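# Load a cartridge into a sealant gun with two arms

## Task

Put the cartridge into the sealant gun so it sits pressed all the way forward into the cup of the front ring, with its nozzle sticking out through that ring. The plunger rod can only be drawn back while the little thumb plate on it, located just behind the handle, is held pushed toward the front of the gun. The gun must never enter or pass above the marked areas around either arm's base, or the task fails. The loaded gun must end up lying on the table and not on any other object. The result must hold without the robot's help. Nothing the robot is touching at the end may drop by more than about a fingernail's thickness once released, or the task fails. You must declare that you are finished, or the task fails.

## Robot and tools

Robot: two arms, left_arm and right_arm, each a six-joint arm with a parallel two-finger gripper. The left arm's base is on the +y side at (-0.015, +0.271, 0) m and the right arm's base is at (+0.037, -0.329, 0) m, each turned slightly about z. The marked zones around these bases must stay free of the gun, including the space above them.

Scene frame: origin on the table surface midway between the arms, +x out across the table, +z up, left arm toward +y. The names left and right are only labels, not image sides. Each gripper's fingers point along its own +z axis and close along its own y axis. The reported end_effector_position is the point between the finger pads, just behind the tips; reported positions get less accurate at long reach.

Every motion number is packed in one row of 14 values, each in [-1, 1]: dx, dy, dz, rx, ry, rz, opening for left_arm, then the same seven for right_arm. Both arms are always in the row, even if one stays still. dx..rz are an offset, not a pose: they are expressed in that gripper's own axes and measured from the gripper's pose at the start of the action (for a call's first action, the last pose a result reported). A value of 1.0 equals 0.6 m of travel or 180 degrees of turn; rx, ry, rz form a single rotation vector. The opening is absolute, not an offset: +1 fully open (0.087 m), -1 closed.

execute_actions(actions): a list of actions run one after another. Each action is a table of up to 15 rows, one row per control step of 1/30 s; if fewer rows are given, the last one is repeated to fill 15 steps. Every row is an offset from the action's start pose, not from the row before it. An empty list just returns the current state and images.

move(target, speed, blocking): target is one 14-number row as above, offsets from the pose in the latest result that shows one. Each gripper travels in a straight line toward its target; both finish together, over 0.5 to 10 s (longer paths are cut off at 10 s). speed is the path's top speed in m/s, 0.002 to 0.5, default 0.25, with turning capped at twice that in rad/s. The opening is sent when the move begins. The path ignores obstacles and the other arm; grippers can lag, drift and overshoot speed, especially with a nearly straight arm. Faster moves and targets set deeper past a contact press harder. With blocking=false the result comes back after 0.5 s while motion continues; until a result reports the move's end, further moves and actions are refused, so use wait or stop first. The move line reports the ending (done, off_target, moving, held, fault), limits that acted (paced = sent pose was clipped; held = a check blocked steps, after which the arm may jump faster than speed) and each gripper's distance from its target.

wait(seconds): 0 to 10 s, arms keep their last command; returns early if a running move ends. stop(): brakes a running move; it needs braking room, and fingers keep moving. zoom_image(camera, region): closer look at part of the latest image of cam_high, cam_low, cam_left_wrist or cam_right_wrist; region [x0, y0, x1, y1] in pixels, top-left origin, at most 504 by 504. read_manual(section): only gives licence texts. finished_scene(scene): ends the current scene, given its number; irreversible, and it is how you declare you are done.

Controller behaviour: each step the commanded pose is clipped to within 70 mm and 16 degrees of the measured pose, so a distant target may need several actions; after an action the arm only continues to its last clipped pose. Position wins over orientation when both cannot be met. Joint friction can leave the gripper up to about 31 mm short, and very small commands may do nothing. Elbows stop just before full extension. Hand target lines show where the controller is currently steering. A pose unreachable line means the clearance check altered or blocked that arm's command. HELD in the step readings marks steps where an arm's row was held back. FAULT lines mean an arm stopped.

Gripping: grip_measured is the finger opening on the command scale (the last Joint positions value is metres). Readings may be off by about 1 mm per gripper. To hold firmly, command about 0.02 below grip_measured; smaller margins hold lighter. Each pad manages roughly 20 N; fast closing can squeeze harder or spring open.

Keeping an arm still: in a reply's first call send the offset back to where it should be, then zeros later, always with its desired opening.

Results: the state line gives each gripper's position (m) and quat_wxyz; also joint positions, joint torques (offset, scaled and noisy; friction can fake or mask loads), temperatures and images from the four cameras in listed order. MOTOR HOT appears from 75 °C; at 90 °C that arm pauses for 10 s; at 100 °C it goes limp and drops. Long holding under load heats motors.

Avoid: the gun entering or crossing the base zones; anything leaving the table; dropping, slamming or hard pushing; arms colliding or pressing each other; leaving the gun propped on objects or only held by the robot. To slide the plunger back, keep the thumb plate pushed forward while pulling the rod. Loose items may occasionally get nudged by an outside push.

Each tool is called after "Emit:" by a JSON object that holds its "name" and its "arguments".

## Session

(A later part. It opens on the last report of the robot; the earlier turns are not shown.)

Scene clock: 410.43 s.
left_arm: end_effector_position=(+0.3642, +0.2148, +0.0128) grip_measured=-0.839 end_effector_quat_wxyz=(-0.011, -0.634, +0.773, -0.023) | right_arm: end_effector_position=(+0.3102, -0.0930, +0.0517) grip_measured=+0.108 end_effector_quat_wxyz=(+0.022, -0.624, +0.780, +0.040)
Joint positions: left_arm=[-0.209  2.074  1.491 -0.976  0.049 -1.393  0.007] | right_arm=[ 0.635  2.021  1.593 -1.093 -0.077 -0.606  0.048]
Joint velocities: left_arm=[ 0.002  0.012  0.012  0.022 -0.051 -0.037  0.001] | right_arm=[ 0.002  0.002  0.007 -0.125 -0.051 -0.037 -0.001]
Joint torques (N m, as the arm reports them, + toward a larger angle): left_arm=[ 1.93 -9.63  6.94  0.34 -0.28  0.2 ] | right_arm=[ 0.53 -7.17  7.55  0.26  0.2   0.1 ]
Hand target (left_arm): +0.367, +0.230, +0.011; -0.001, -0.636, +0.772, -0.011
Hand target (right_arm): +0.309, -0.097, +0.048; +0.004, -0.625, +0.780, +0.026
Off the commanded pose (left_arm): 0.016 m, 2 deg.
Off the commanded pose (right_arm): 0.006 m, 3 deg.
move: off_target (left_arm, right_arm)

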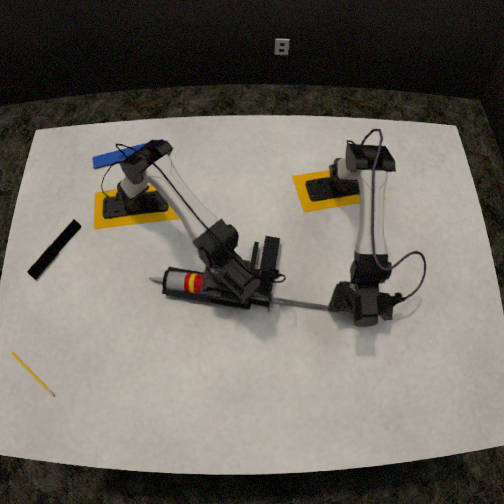

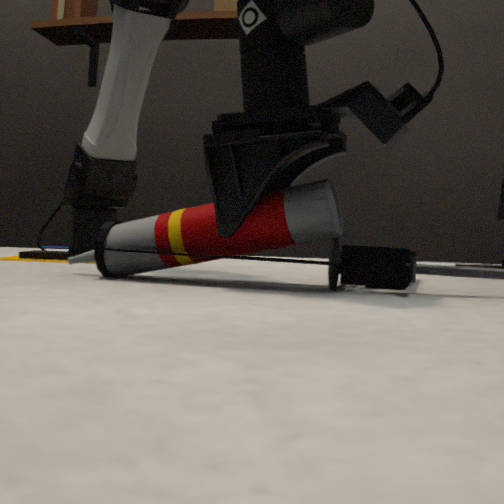

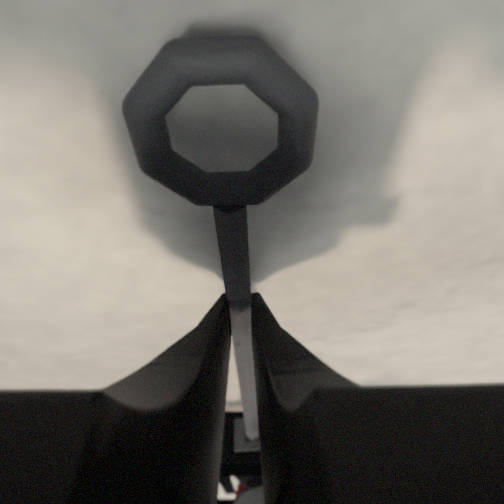

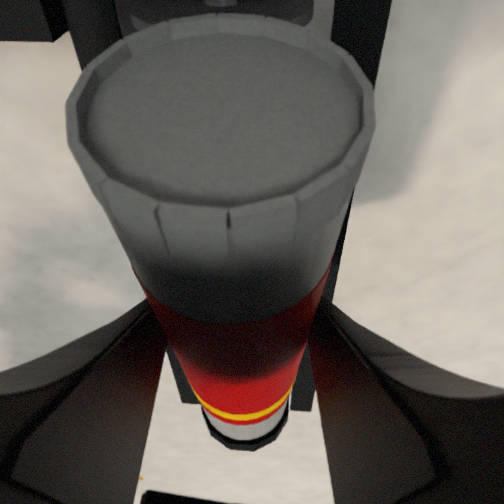

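Emit:
{"name": "zoom_image", "arguments": {"camera": "cam_low", "region": [60, 205, 160, 290]}}

Emit:
{"name": "zoom_image", "arguments": {"camera": "cam_low", "region": [290, 170, 420, 300]}}

Emit:
{"name": "zoom_image", "arguments": {"camera": "cam_right_wrist", "region": [100, 0, 360, 80]}}

Region (60, 205, 160, 290) of cam_low's 504x504 image, scaled by 5.040, with more detail than that image has; it fills the top 428 rows of this view, and the rest is white.

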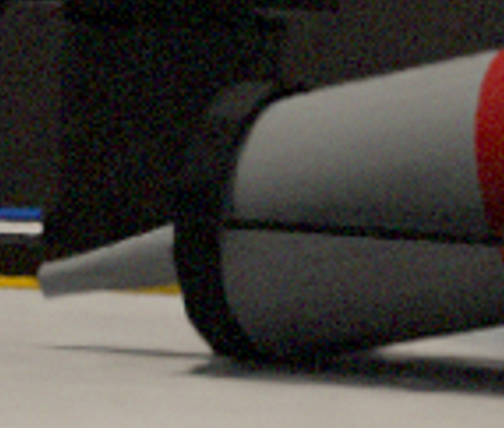

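Region (290, 170, 420, 300) of cam_low's 504x504 image, scaled by 3.877, with more detail than that image has.

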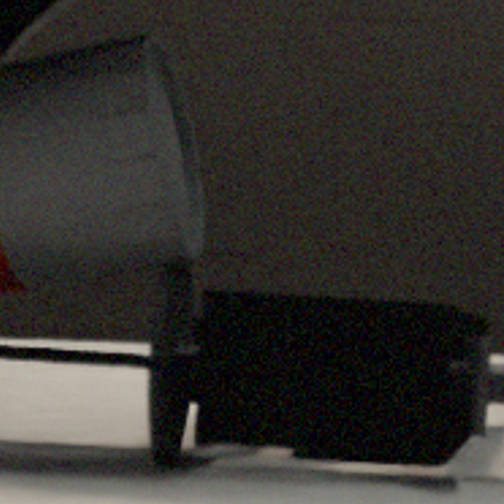

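Region (100, 0, 360, 80) of cam_right_wrist's 504x504 image, scaled by 1.938, with more detail than that image has; it fills the top 155 rows of this view, and the rest is white.

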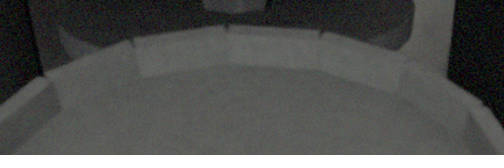

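Emit:
{"name": "move", "arguments": {"target": [0.125,0,-0.003,0,-0.008,0,-0.87,0.155,0,-0.03,0,0,0,0.05], "speed": 0.06}}

Scene clock: 432.40 s.
left_arm: end_effector_position=(+0.3535, +0.1386, +0.0128) grip_measured=-0.839 end_effector_quat_wxyz=(-0.009, -0.634, +0.773, -0.016) | right_arm: end_effector_position=(+0.2947, -0.1690, +0.0531) grip_measured=+0.108 end_effector_quat_wxyz=(+0.031, -0.622, +0.780, +0.053)
Joint positions: left_arm=[-0.415  2.072  1.491 -0.976  0.034 -1.598  0.007] | right_arm=[ 0.48   1.786  1.284 -1.015 -0.112 -0.758  0.048]
Joint velocities: left_arm=[-0.007  0.022 -0.007  0.037  0.095  0.022  0.001] | right_arm=[-0.002  0.012  0.012 -0.11  -0.066 -0.066  0.   ]
Joint torques (N m, as the arm reports them, + toward a larger angle): left_arm=[ -0.17 -12.89   4.07   0.39  -0.16  -0.05] | right_arm=[-1.03 -9.54  4.71  0.18  0.2  -0.15]
Hand target (left_arm): +0.349, +0.142, +0.017; -0.000, -0.634, +0.773, -0.012
Hand target (right_arm): +0.290, -0.184, +0.060; +0.021, -0.624, +0.780, +0.041
Off the commanded pose (left_arm): 0.007 m, 1 deg.
Off the commanded pose (right_arm): 0.019 m, 2 deg.
move: off_target (right_arm)

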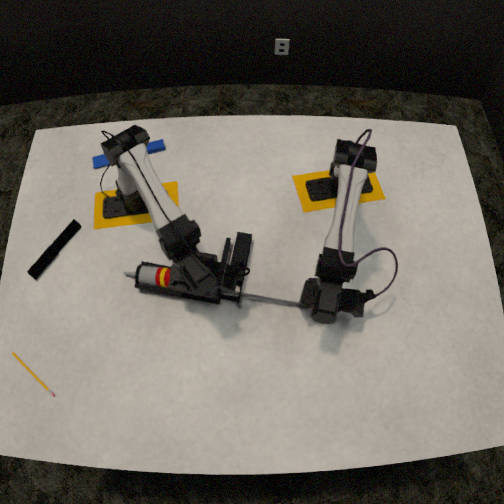

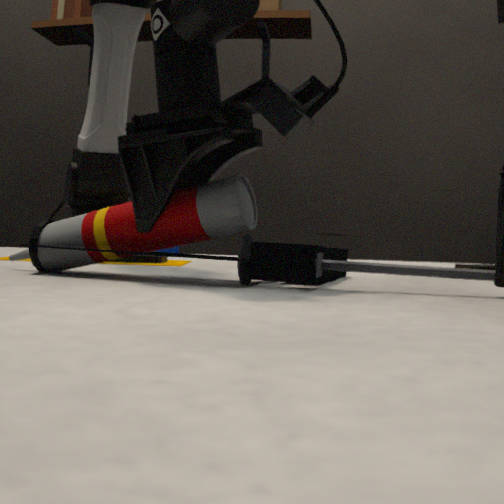

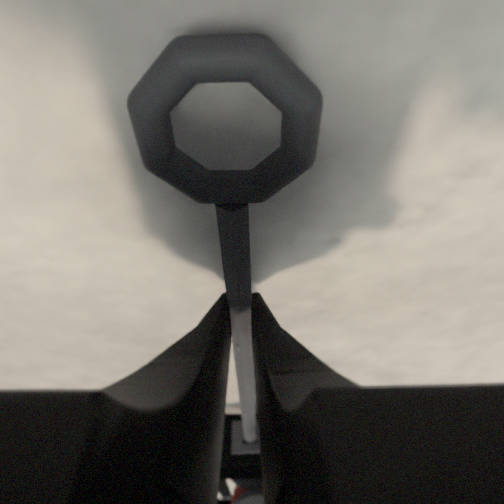

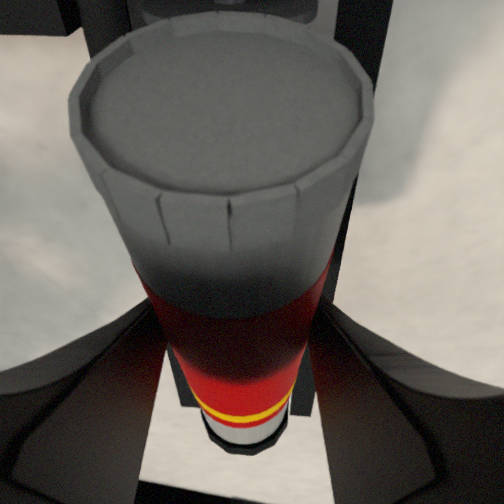

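Emit:
{"name": "execute_actions", "arguments": {"actions": [[[0,0,0,0,0,0,-0.87,0.005,-0.004,0.012,0,0,0,0.05]],[[0,0,0,0,0,0,-0.87,0,0,0,0,0,0,0.09],[0,0,0,0,0,0,-0.87,0,0,0,0,0,0,0.1],[0,0,0,0,0,0,-0.87,0,0,0,0,0,0,0.11],[0,0,0,0,0,0,-0.87,0,0,0,0,0,0,0.12],[0,0,0,0,0,0,-0.87,0,0,0,0,0,0,0.14],[0,0,0,0,0,0,-0.87,0,0,0,0,0,0,0.17],[0,0,0,0,0,0,-0.87,0,0,0,0,0,0,0.22],[0,0,0,0,0,0,-0.87,0,0,0,0,0,0,0.3],[0,0,0,0,0,0,-0.87,0,0,0,0,0,0,0.4],[0,0,0,0,0,0,-0.87,0,0,0,0,0,0,0.5]]]}}

Emit:
{"name": "move", "arguments": {"target": [0,0,0,0,0,0,-0.87,0,0,-0.13,0,0,0,0.5], "speed": 0.15}}

Scene clock: 447.33 s.
left_arm: end_effector_position=(+0.3535, +0.1386, +0.0128) grip_measured=-0.839 end_effector_quat_wxyz=(-0.009, -0.634, +0.773, -0.016) | right_arm: end_effector_position=(+0.2956, -0.1680, +0.0530) grip_measured=+0.500 end_effector_quat_wxyz=(+0.034, -0.623, +0.780, +0.054)
Joint positions: left_arm=[-0.415  2.072  1.491 -0.976  0.034 -1.598  0.007] | right_arm=[ 0.48   1.786  1.284 -1.01  -0.114 -0.759  0.066]
Joint velocities: left_arm=[-0.017 -0.007  0.012  0.095  0.022 -0.007  0.   ] | right_arm=[-0.017 -0.012  0.007 -0.066  0.007 -0.022 -0.001]
Joint torques (N m, as the arm reports them, + toward a larger angle): left_arm=[ -0.06 -10.46   5.74   0.41   0.07  -0.05] | right_arm=[ 0.23 -7.11  6.03  0.48 -0.15  0.07]
Hand target (left_arm): +0.354, +0.139, +0.013; -0.009, -0.634, +0.773, -0.016
Hand target (right_arm): +0.296, -0.168, +0.053; +0.034, -0.623, +0.780, +0.054
Off the commanded pose (left_arm): 0.000 m, 0 deg.
Off the commanded pose (right_arm): 0.000 m, 0 deg.
Step readings (end_effector_position; steps 1 to 15: 1st action; 16 to 30: 2nd action):
0: left_arm (+0.3535, +0.1386, +0.0128) | right_arm (+0.2947, -0.1690, +0.0531)
1: left_arm (+0.3535, +0.1385, +0.0128) | right_arm (+0.2950, -0.1684, +0.0531)
2: left_arm (+0.3535, +0.1385, +0.0128) | right_arm (+0.2954, -0.1681, +0.0530)
4: left_arm (+0.3535, +0.1385, +0.0128) | right_arm (+0.2956, -0.1680, +0.0530)
8: left_arm (+0.3535, +0.1385, +0.0128) | right_arm (+0.2957, -0.1679, +0.0530)
15: left_arm (+0.3535, +0.1385, +0.0128) | right_arm (+0.2957, -0.1679, +0.0530)
16: left_arm (+0.3535, +0.1385, +0.0128) | right_arm (+0.2957, -0.1679, +0.0530)
17: left_arm (+0.3535, +0.1385, +0.0128) | right_arm (+0.2956, -0.1680, +0.0530)
19: left_arm (+0.3535, +0.1385, +0.0128) | right_arm (+0.2956, -0.1680, +0.0530)
23: left_arm (+0.3535, +0.1386, +0.0128) | right_arm (+0.2956, -0.1680, +0.0530)
30: end_effector_position above

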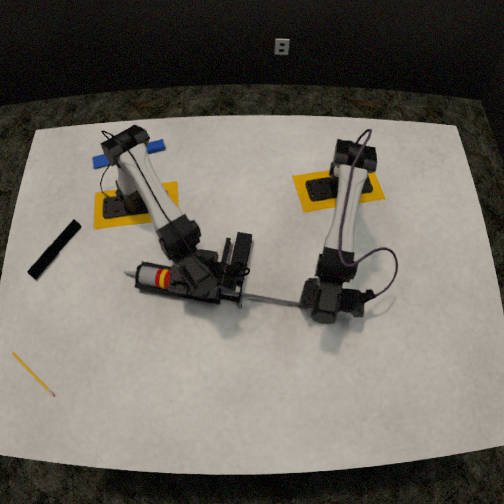

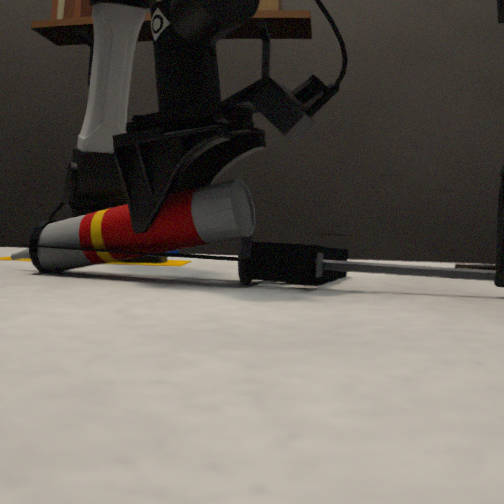

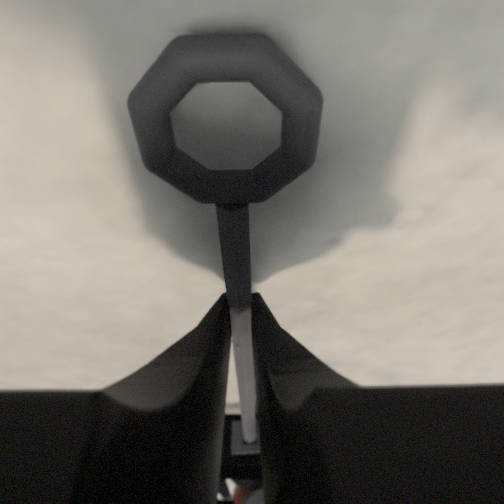

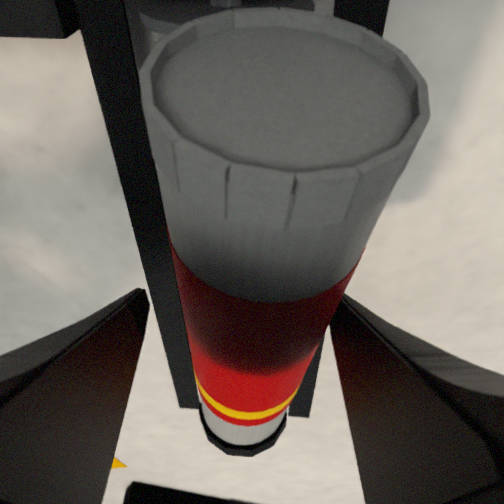

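Scene clock: 448.50 s.
left_arm: end_effector_position=(+0.3535, +0.1386, +0.0128) grip_measured=-0.839 end_effector_quat_wxyz=(-0.009, -0.634, +0.773, -0.016) | right_arm: end_effector_position=(+0.2922, -0.1788, +0.1197) grip_measured=+0.500 end_effector_quat_wxyz=(+0.018, -0.623, +0.780, +0.054)
Joint positions: left_arm=[-0.415  2.072  1.491 -0.976  0.034 -1.598  0.007] | right_arm=[ 0.459  1.752  1.507 -1.302 -0.112 -0.781  0.066]
Joint velocities: left_arm=[ 0.002  0.007 -0.017 -0.022 -0.007 -0.066  0.   ] | right_arm=[-0.012 -0.012  0.002  0.037  0.051 -0.022  0.001]
Joint torques (N m, as the arm reports them, + toward a larger angle): left_arm=[ -0.09 -10.49   5.71   0.4    0.06  -0.01] | right_arm=[-0.54 -7.92  8.22  0.38 -0.19 -0.02]
Hand target (left_arm): +0.354, +0.139, +0.013; -0.009, -0.634, +0.773, -0.016
Hand target (right_arm): +0.297, -0.179, +0.130; +0.034, -0.623, +0.780, +0.054
Off the commanded pose (left_arm): 0.000 m, 0 deg.
Off the commanded pose (right_arm): 0.012 m, 2 deg.
move: off_target (right_arm)

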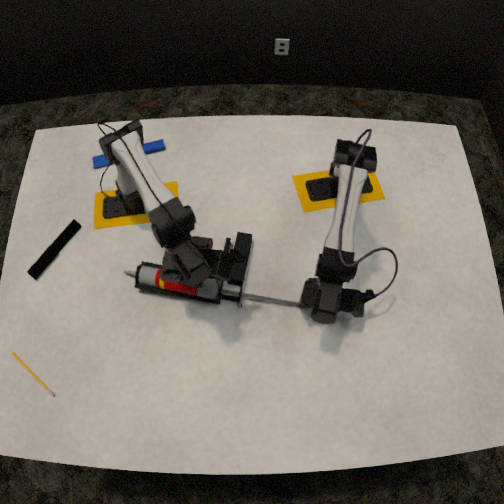

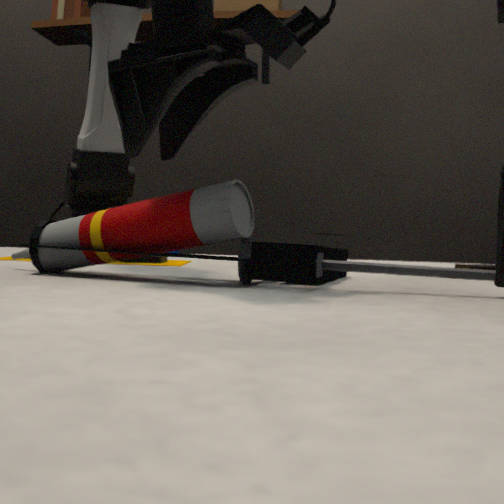

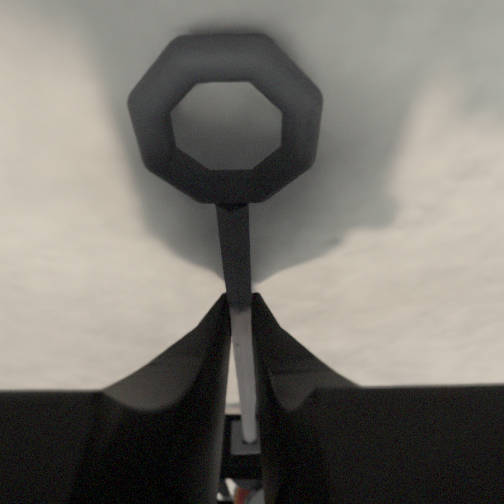

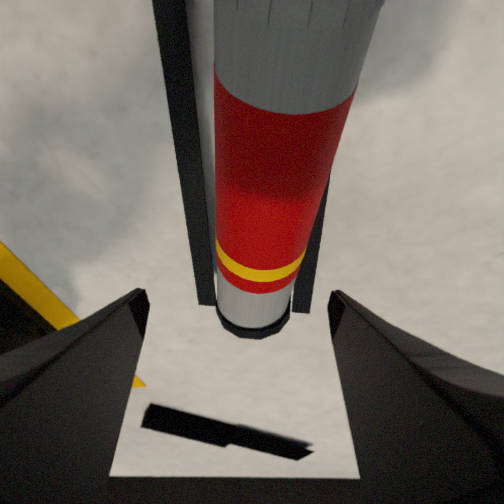

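Emit:
{"name": "move", "arguments": {"target": [0,0,0,0,0,0,-0.87,-0.276,0.002,0.02,0.054,-0.01,0.488,-0.4], "speed": 0.35}}

Emit:
{"name": "move", "arguments": {"target": [0,0,0,0,0,0,-0.87,0.003,0.008,0.085,0,0,0,-0.4], "speed": 0.12}}

Scene clock: 464.67 s.
left_arm: end_effector_position=(+0.3535, +0.1386, +0.0128) grip_measured=-0.839 end_effector_quat_wxyz=(-0.009, -0.634, +0.773, -0.016) | right_arm: end_effector_position=(+0.3274, -0.0188, +0.1256) grip_measured=-0.400 end_effector_quat_wxyz=(+0.030, +0.096, +0.995, +0.005)
Joint positions: left_arm=[-0.415  2.072  1.491 -0.976  0.034 -1.598  0.007] | right_arm=[ 0.649  2.285  2.302 -1.541  0.038  0.945  0.026]
Joint velocities: left_arm=[-0.007  0.002  0.007 -0.007 -0.066 -0.095 -0.   ] | right_arm=[ 0.002 -0.002  0.012 -0.007  0.007 -0.037 -0.001]
Joint torques (N m, as the arm reports them, + toward a larger angle): left_arm=[ -0.1  -10.5    5.7    0.4    0.07  -0.03] | right_arm=[ 0.77 -9.54  8.13  0.37  0.25  0.14]
Hand target (left_arm): +0.354, +0.139, +0.013; -0.009, -0.634, +0.773, -0.016
Hand target (right_arm): +0.329, -0.016, +0.126; +0.035, +0.096, +0.995, +0.001
Off the commanded pose (left_arm): 0.000 m, 0 deg.
Off the commanded pose (right_arm): 0.003 m, 1 deg.
move: done

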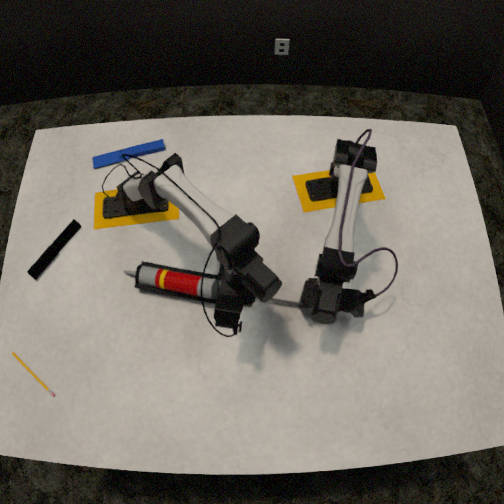

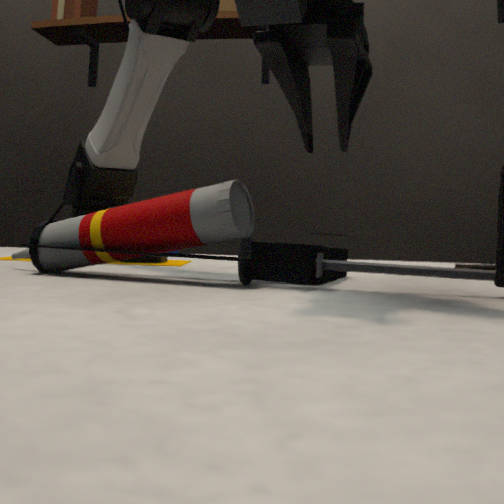

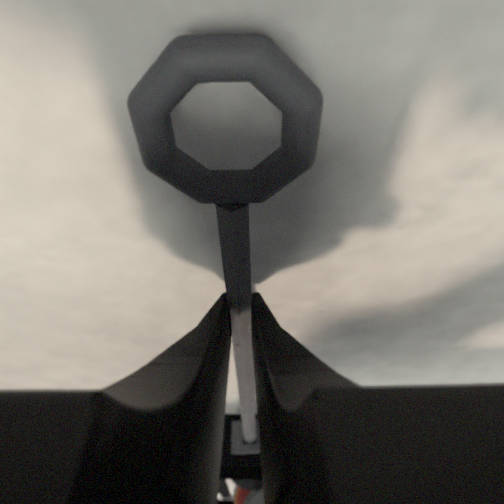

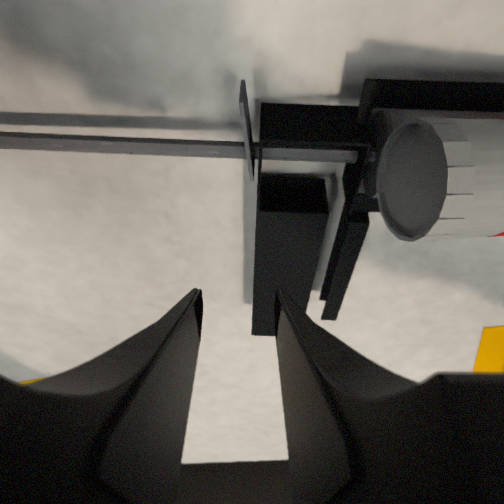

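Scene clock: 465.70 s.
left_arm: end_effector_position=(+0.3535, +0.1386, +0.0128) grip_measured=-0.839 end_effector_quat_wxyz=(-0.009, -0.634, +0.773, -0.016) | right_arm: end_effector_position=(+0.3316, -0.0149, +0.0744) grip_measured=-0.400 end_effector_quat_wxyz=(+0.027, +0.096, +0.995, +0.002)
Joint positions: left_arm=[-0.415  2.072  1.491 -0.976  0.034 -1.598  0.007] | right_arm=[ 0.649  2.285  2.096 -1.344  0.038  0.946  0.026]
Joint velocities: left_arm=[ 0.022  0.002 -0.007 -0.037 -0.051  0.007  0.   ] | right_arm=[-0.007 -0.002  0.002  0.037  0.007 -0.022 -0.001]
Joint torques (N m, as the arm reports them, + toward a larger angle): left_arm=[ -0.04 -10.43   5.73   0.4    0.06  -0.02] | right_arm=[  0.61 -11.65   4.47   0.53   0.08   0.12]
Hand target (left_arm): +0.354, +0.139, +0.013; -0.009, -0.634, +0.773, -0.016
Hand target (right_arm): +0.329, -0.013, +0.075; +0.029, +0.096, +0.995, +0.005
Off the commanded pose (left_arm): 0.000 m, 0 deg.
Off the commanded pose (right_arm): 0.002 m, 1 deg.
move: done

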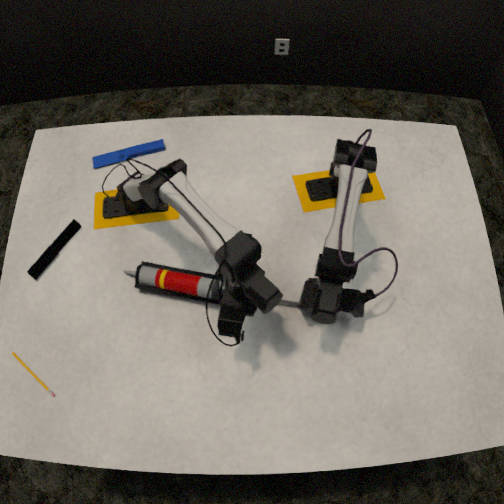

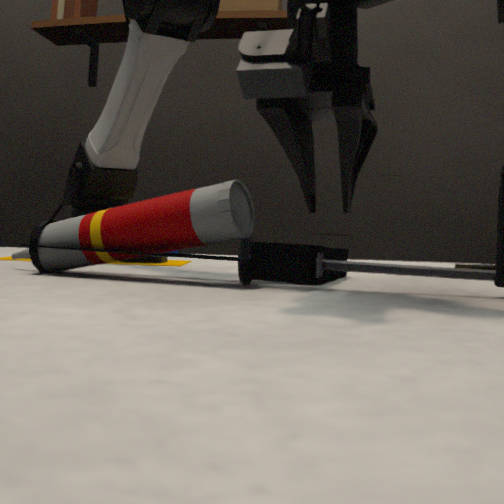

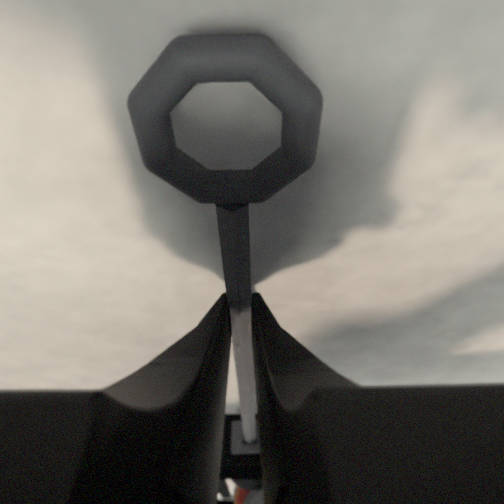

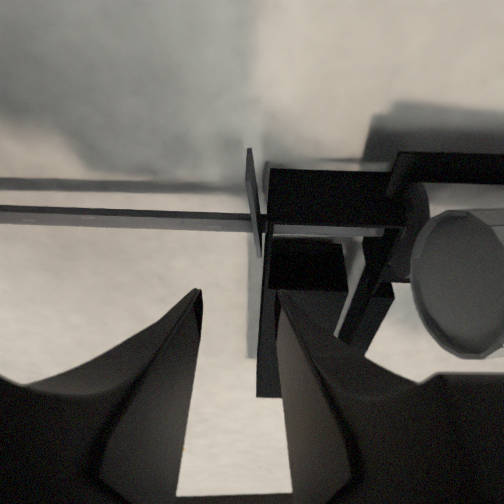

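Emit:
{"name": "move", "arguments": {"target": [0,0,0,0,0,0,-0.87,0.006,-0.022,0.03,0,0,0,-0.4], "speed": 0.05}}

Scene clock: 472.37 s.
left_arm: end_effector_position=(+0.3535, +0.1386, +0.0128) grip_measured=-0.839 end_effector_quat_wxyz=(-0.009, -0.634, +0.773, -0.016) | right_arm: end_effector_position=(+0.3231, -0.0230, +0.0513) grip_measured=-0.400 end_effector_quat_wxyz=(+0.020, +0.093, +0.995, -0.006)
Joint positions: left_arm=[-0.415  2.072  1.491 -0.976  0.034 -1.598  0.007] | right_arm=[ 0.649  2.253  1.949 -1.248  0.038  0.94   0.026]
Joint velocities: left_arm=[ 0.007  0.027 -0.007  0.051 -0.022 -0.037 -0.   ] | right_arm=[ 0.007 -0.007 -0.022 -0.066  0.037 -0.022 -0.001]
Joint torques (N m, as the arm reports them, + toward a larger angle): left_arm=[ -0.06 -10.49   5.7    0.41   0.05  -0.03] | right_arm=[ -0.7  -12.29   4.38   0.51   0.08   0.  ]
Hand target (left_arm): +0.354, +0.139, +0.013; -0.009, -0.634, +0.773, -0.016
Hand target (right_arm): +0.326, -0.027, +0.056; +0.026, +0.095, +0.995, +0.001
Off the commanded pose (left_arm): 0.000 m, 0 deg.
Off the commanded pose (right_arm): 0.007 m, 1 deg.
move: done

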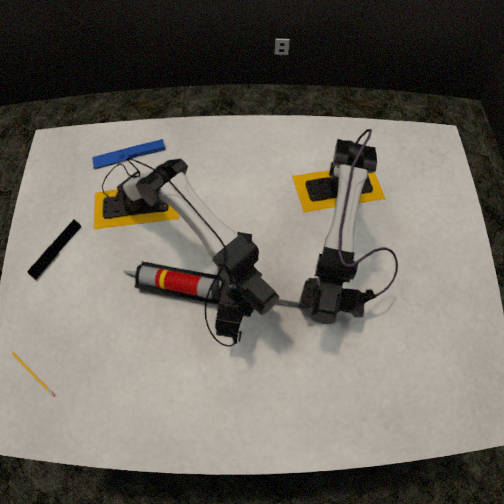

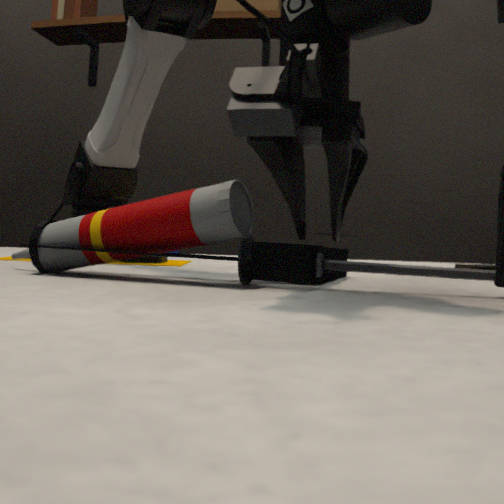

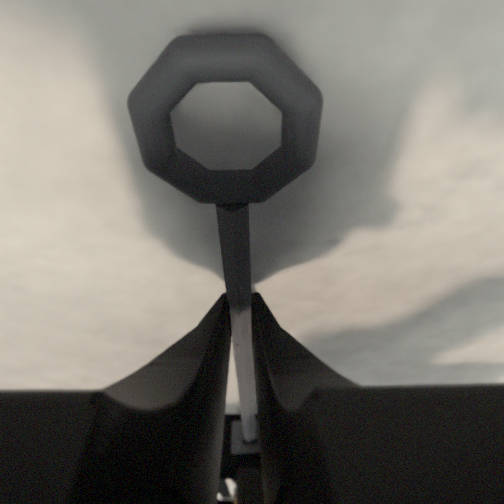

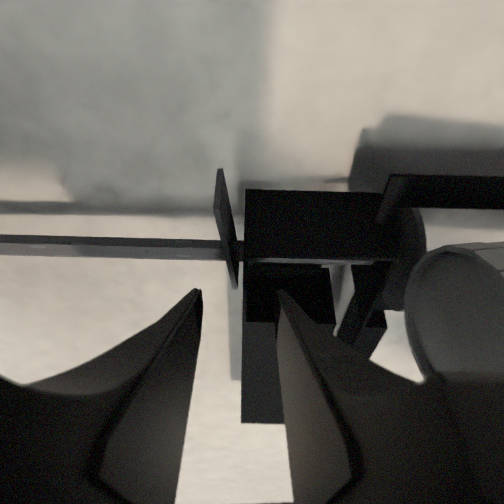

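Emit:
{"name": "move", "arguments": {"target": [0,0,0,0,0,0,-0.87,-0.004,0,0.034,0,0,0,-0.4], "speed": 0.04}}

Emit:
{"name": "zoom_image", "arguments": {"camera": "cam_low", "region": [230, 200, 370, 300]}}

Scene clock: 477.83 s.
left_arm: end_effector_position=(+0.3535, +0.1386, +0.0128) grip_measured=-0.839 end_effector_quat_wxyz=(-0.009, -0.634, +0.773, -0.016) | right_arm: end_effector_position=(+0.3265, -0.0199, +0.0429) grip_measured=-0.400 end_effector_quat_wxyz=(+0.027, +0.093, +0.995, +0.002)
Joint positions: left_arm=[-0.415  2.072  1.491 -0.976  0.034 -1.598  0.007] | right_arm=[ 0.649  2.253  1.916 -1.195  0.038  0.94   0.026]
Joint velocities: left_arm=[-0.022  0.002  0.007 -0.037 -0.022 -0.022  0.   ] | right_arm=[ 0.002 -0.007 -0.017 -0.022  0.007 -0.022  0.   ]
Joint torques (N m, as the arm reports them, + toward a larger angle): left_arm=[ -0.07 -10.46   5.74   0.4    0.06  -0.02] | right_arm=[-0.21 -9.42  4.6   0.52  0.1   0.01]
Hand target (left_arm): +0.354, +0.139, +0.013; -0.009, -0.634, +0.773, -0.016
Hand target (right_arm): +0.326, -0.024, +0.031; +0.020, +0.093, +0.995, -0.006
Off the commanded pose (left_arm): 0.000 m, 0 deg.
Off the commanded pose (right_arm): 0.012 m, 1 deg.
move: off_target (right_arm)

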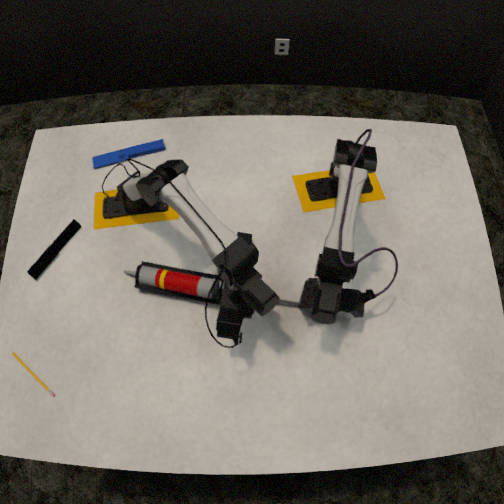

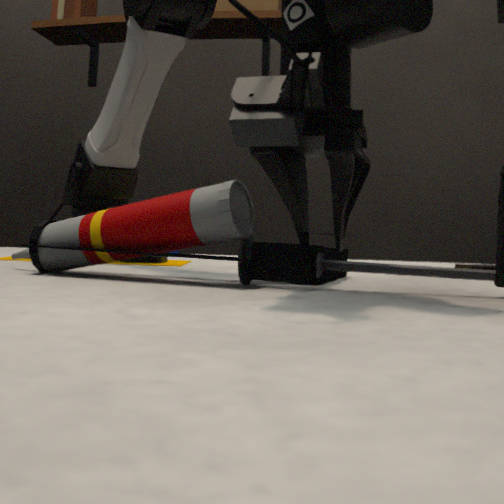

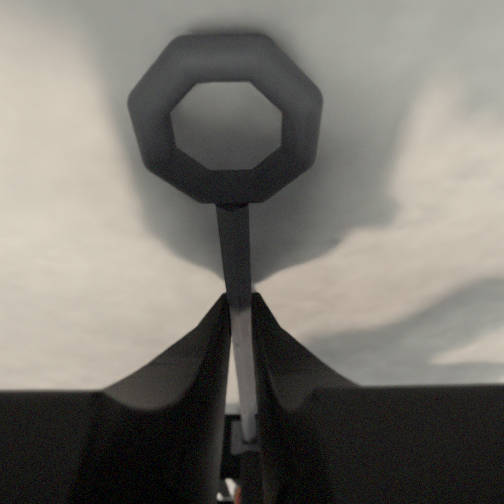

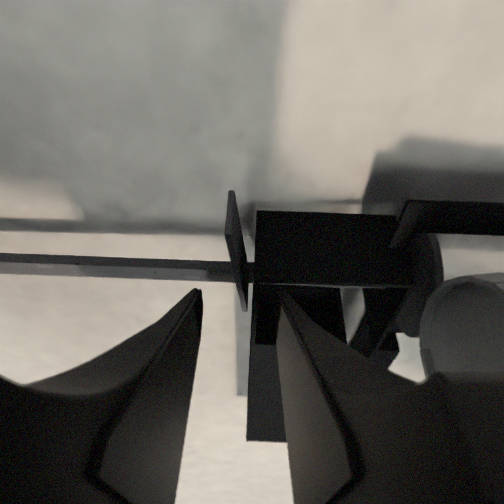

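Region (230, 200, 370, 300) of cam_low's 504x504 image, scaled by 3.600, with more detail than that image has; it fills the top 360 rows of this view, and the rest is white.

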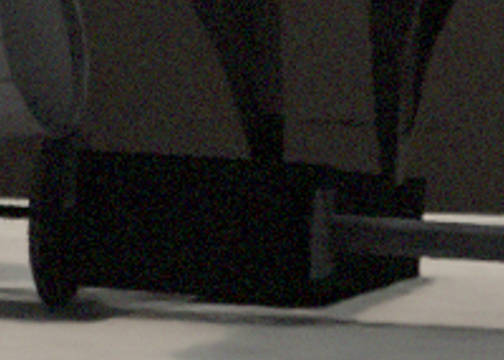

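Need ~8 mm more.

Emit:
{"name": "move", "arguments": {"target": [0,0,0,0,0,0,-0.87,0.004,-0.006,0.024,0,0,0,-0.4], "speed": 0.04}}

Emit:
{"name": "zoom_image", "arguments": {"camera": "cam_low", "region": [230, 200, 370, 300]}}

Scene clock: 483.70 s.
left_arm: end_effector_position=(+0.3535, +0.1386, +0.0128) grip_measured=-0.839 end_effector_quat_wxyz=(-0.009, -0.634, +0.773, -0.016) | right_arm: end_effector_position=(+0.3247, -0.0215, +0.0345) grip_measured=-0.400 end_effector_quat_wxyz=(+0.025, +0.093, +0.995, +0.000)
Joint positions: left_arm=[-0.415  2.072  1.491 -0.976  0.034 -1.598  0.007] | right_arm=[ 0.649  2.253  1.883 -1.167  0.038  0.94   0.026]
Joint velocities: left_arm=[ 0.012  0.017  0.022  0.051 -0.022  0.022  0.   ] | right_arm=[-0.007 -0.002 -0.022 -0.037 -0.022 -0.081 -0.   ]
Joint torques (N m, as the arm reports them, + toward a larger angle): left_arm=[ -0.1  -10.49   5.74   0.41   0.05  -0.04] | right_arm=[  0.04 -10.94   3.28   0.69   0.09   0.05]
Hand target (left_arm): +0.354, +0.139, +0.013; -0.009, -0.634, +0.773, -0.016
Hand target (right_arm): +0.324, -0.023, +0.028; +0.027, +0.093, +0.995, +0.002
Off the commanded pose (left_arm): 0.000 m, 0 deg.
Off the commanded pose (right_arm): 0.006 m, 0 deg.
move: done

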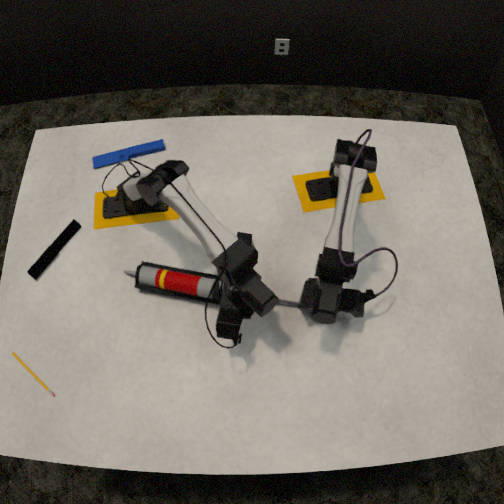

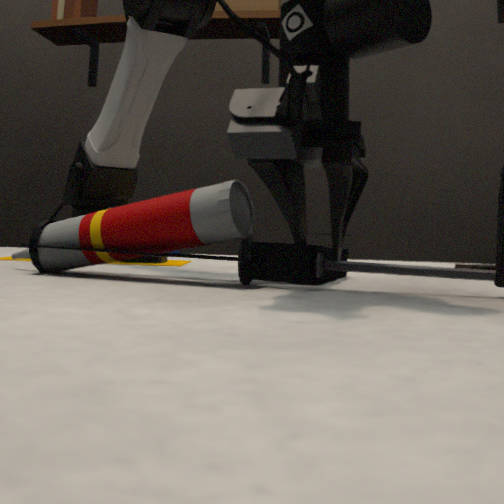

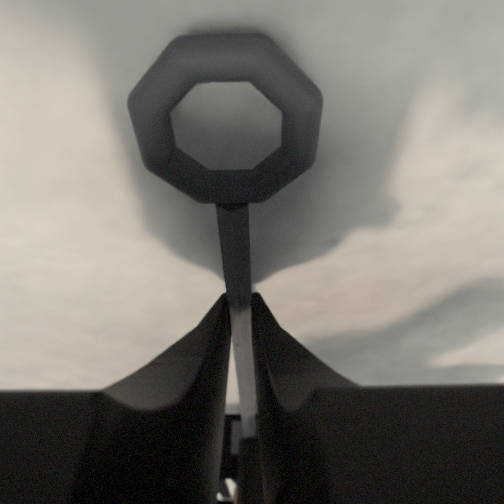

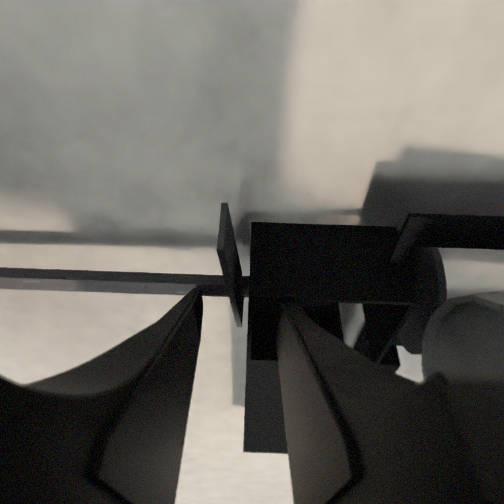

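Region (230, 200, 370, 300) of cam_low's 504x504 image, scaled by 3.600, with more detail than that image has; it fills the top 360 rows of this view, and the rest is white.

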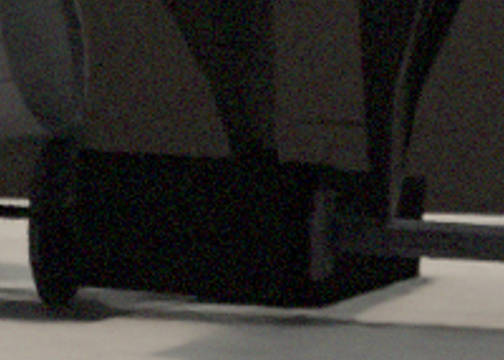

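Emit:
{"name": "execute_actions", "arguments": {"actions": [[[-0.015,0,0,0,-0.01,0,-0.87,0,-0.004,0,0,0,0,-0.45],[-0.015,0,0,0,-0.01,0,-0.87,0,-0.004,0,0,0,0,-0.5],[-0.015,0,0,0,-0.01,0,-0.87,0,-0.004,0,0,0,0,-0.55],[-0.015,0,0,0,-0.01,0,-0.87,0,-0.004,0,0,0,0,-0.6],[-0.015,0,0,0,-0.01,0,-0.87,0,-0.004,0,0,0,0,-0.65],[-0.015,0,0,0,-0.01,0,-0.87,0,-0.004,0,0,0,0,-0.7],[-0.015,0,0,0,-0.01,0,-0.87,0,-0.004,0,0,0,0,-0.73],[-0.015,0,0,0,-0.01,0,-0.87,0,-0.004,0,0,0,0,-0.76],[-0.015,0,0,0,-0.01,0,-0.87,0,-0.004,0,0,0,0,-0.79],[-0.015,0,0,0,-0.01,0,-0.87,0,-0.004,0,0,0,0,-0.82],[-0.015,0,0,0,-0.01,0,-0.87,0,-0.004,0,0,0,0,-0.85],[-0.015,0,0,0,-0.01,0,-0.87,0,-0.004,0,0,0,0,-0.88],[-0.015,0,0,0,-0.01,0,-0.87,0,-0.004,0,0,0,0,-0.91],[-0.015,0,0,0,-0.01,0,-0.87,0,-0.004,0,0,0,0,-0.95]]]}}

Emit:
{"name": "move", "arguments": {"target": [-0.075,0,-0.01,0,-0.045,0,-0.89,0,-0.065,-0.012,0.04,0,0,-0.95], "speed": 0.05}}

Scene clock: 495.57 s.
left_arm: end_effector_position=(+0.3539, +0.1400, +0.0124) grip_measured=-0.839 end_effector_quat_wxyz=(-0.006, -0.634, +0.773, -0.013) | right_arm: end_effector_position=(+0.3243, -0.0221, +0.0346) grip_measured=-0.887 end_effector_quat_wxyz=(+0.023, +0.092, +0.995, +0.000)
Joint positions: left_arm=[-0.415  2.072  1.491 -0.976  0.025 -1.598  0.007] | right_arm=[ 0.647  2.253  1.883 -1.17   0.034  0.937  0.005]
Joint velocities: left_arm=[ 0.007  0.012  0.007 -0.007 -0.022  0.051 -0.   ] | right_arm=[-0.012 -0.007  0.002 -0.007 -0.037  0.007 -0.001]
Joint torques (N m, as the arm reports them, + toward a larger angle): left_arm=[  0.62 -10.64   5.81   0.37  -0.22   0.05] | right_arm=[  0.09 -11.04   5.05   0.48   0.15   0.06]
Hand target (left_arm): +0.355, +0.147, +0.013; +0.003, -0.634, +0.773, -0.006
Hand target (right_arm): +0.324, -0.024, +0.034; +0.025, +0.093, +0.995, +0.000
Off the commanded pose (left_arm): 0.007 m, 1 deg.
Off the commanded pose (right_arm): 0.002 m, 0 deg.
Step readings (end_effector_position):
0: left_arm (+0.3535, +0.1386, +0.0128) | right_arm (+0.3247, -0.0215, +0.0345)
1: left_arm (+0.3536, +0.1389, +0.0127) | right_arm (+0.3244, -0.0217, +0.0345)
2: left_arm (+0.3537, +0.1392, +0.0127) | right_arm (+0.3242, -0.0222, +0.0345)
4: left_arm (+0.3538, +0.1397, +0.0125) | right_arm (+0.3240, -0.0234, +0.0345)
8: left_arm (+0.3539, +0.1400, +0.0124) | right_arm (+0.3242, -0.0233, +0.0346)
15: end_effector_position above

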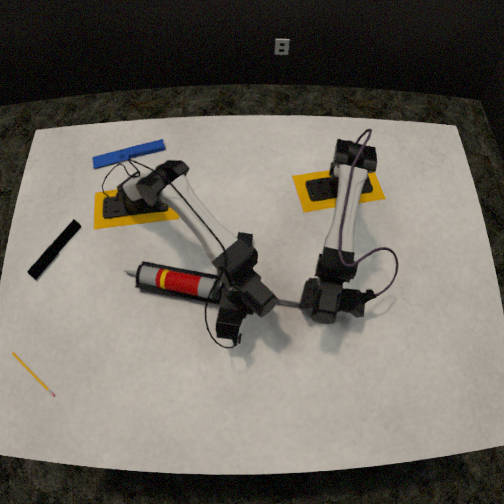

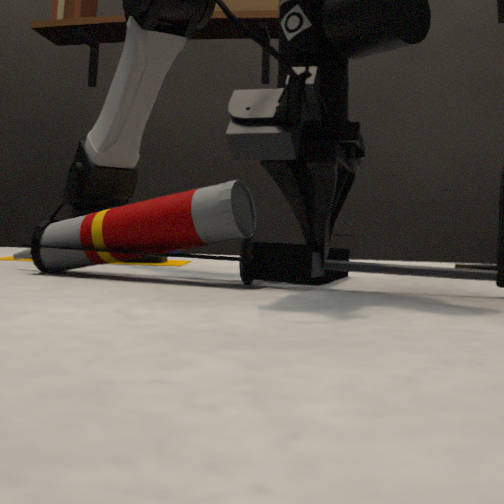

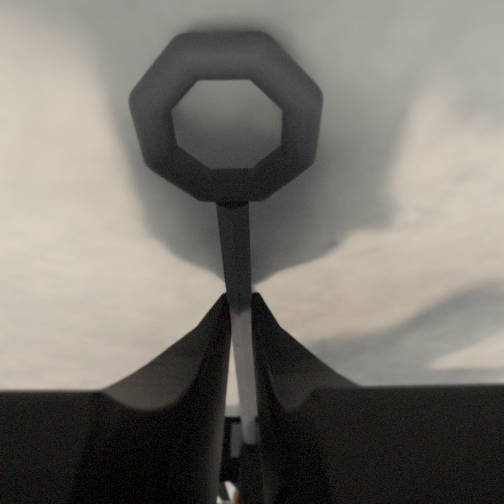

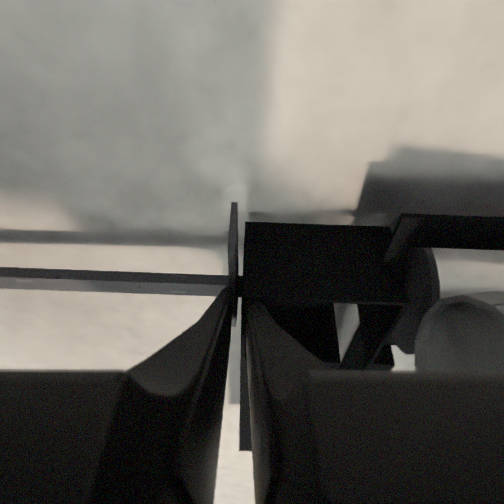

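Scene clock: 497.23 s.
left_arm: end_effector_position=(+0.3534, +0.1426, +0.0121) grip_measured=-0.839 end_effector_quat_wxyz=(-0.003, -0.628, +0.778, -0.010) | right_arm: end_effector_position=(+0.3242, -0.0228, +0.0346) grip_measured=-0.889 end_effector_quat_wxyz=(+0.023, +0.095, +0.995, -0.002)
Joint positions: left_arm=[-0.412  2.072  1.491 -0.977  0.017 -1.579  0.007] | right_arm=[ 0.647  2.253  1.883 -1.173  0.037  0.943  0.005]
Joint velocities: left_arm=[ 0.017 -0.007 -0.007  0.007 -0.022 -0.051 -0.   ] | right_arm=[ 0.007 -0.002 -0.017  0.037 -0.066 -0.11  -0.001]
Joint torques (N m, as the arm reports them, + toward a larger angle): left_arm=[  3.38 -11.89   7.02   0.05  -1.55   0.26] | right_arm=[ -1.39 -12.18   4.66  -0.36   0.9   -0.21]
Hand target (left_arm): +0.361, +0.182, +0.018; +0.046, -0.634, +0.771, +0.030
Hand target (right_arm): +0.317, -0.058, +0.042; +0.016, +0.092, +0.994, -0.060
Off the commanded pose (left_arm): 0.043 m, 8 deg.
Off the commanded pose (right_arm): 0.039 m, 7 deg.
move: off_target (left_arm, right_arm)

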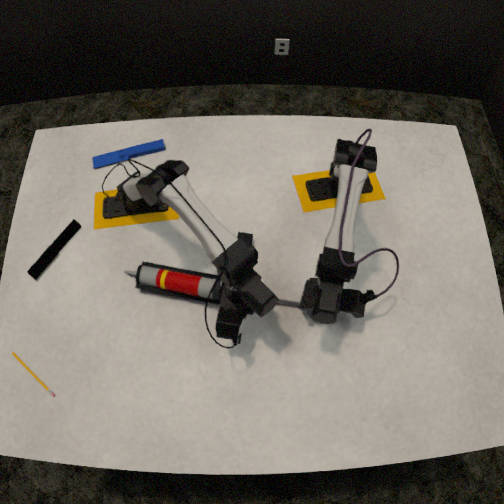

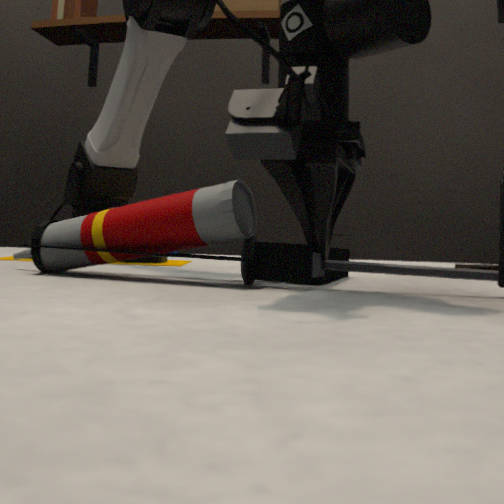

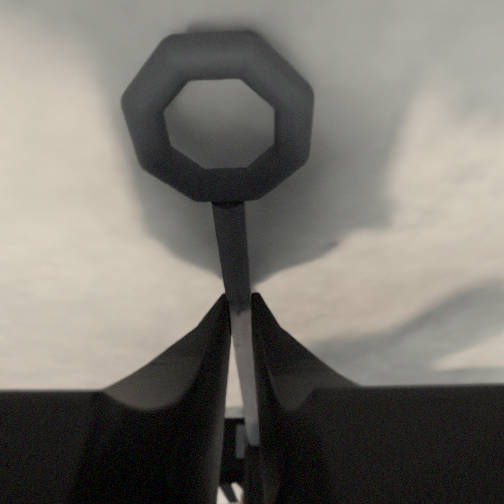

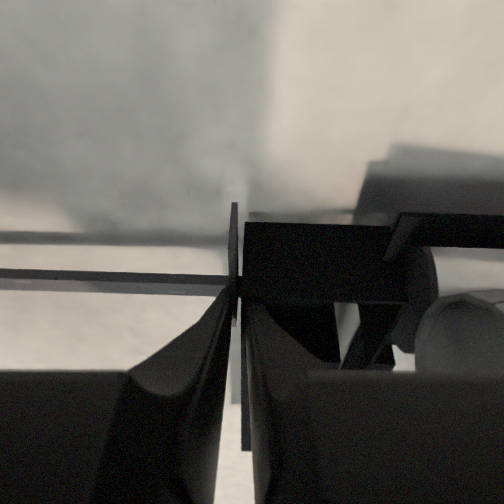

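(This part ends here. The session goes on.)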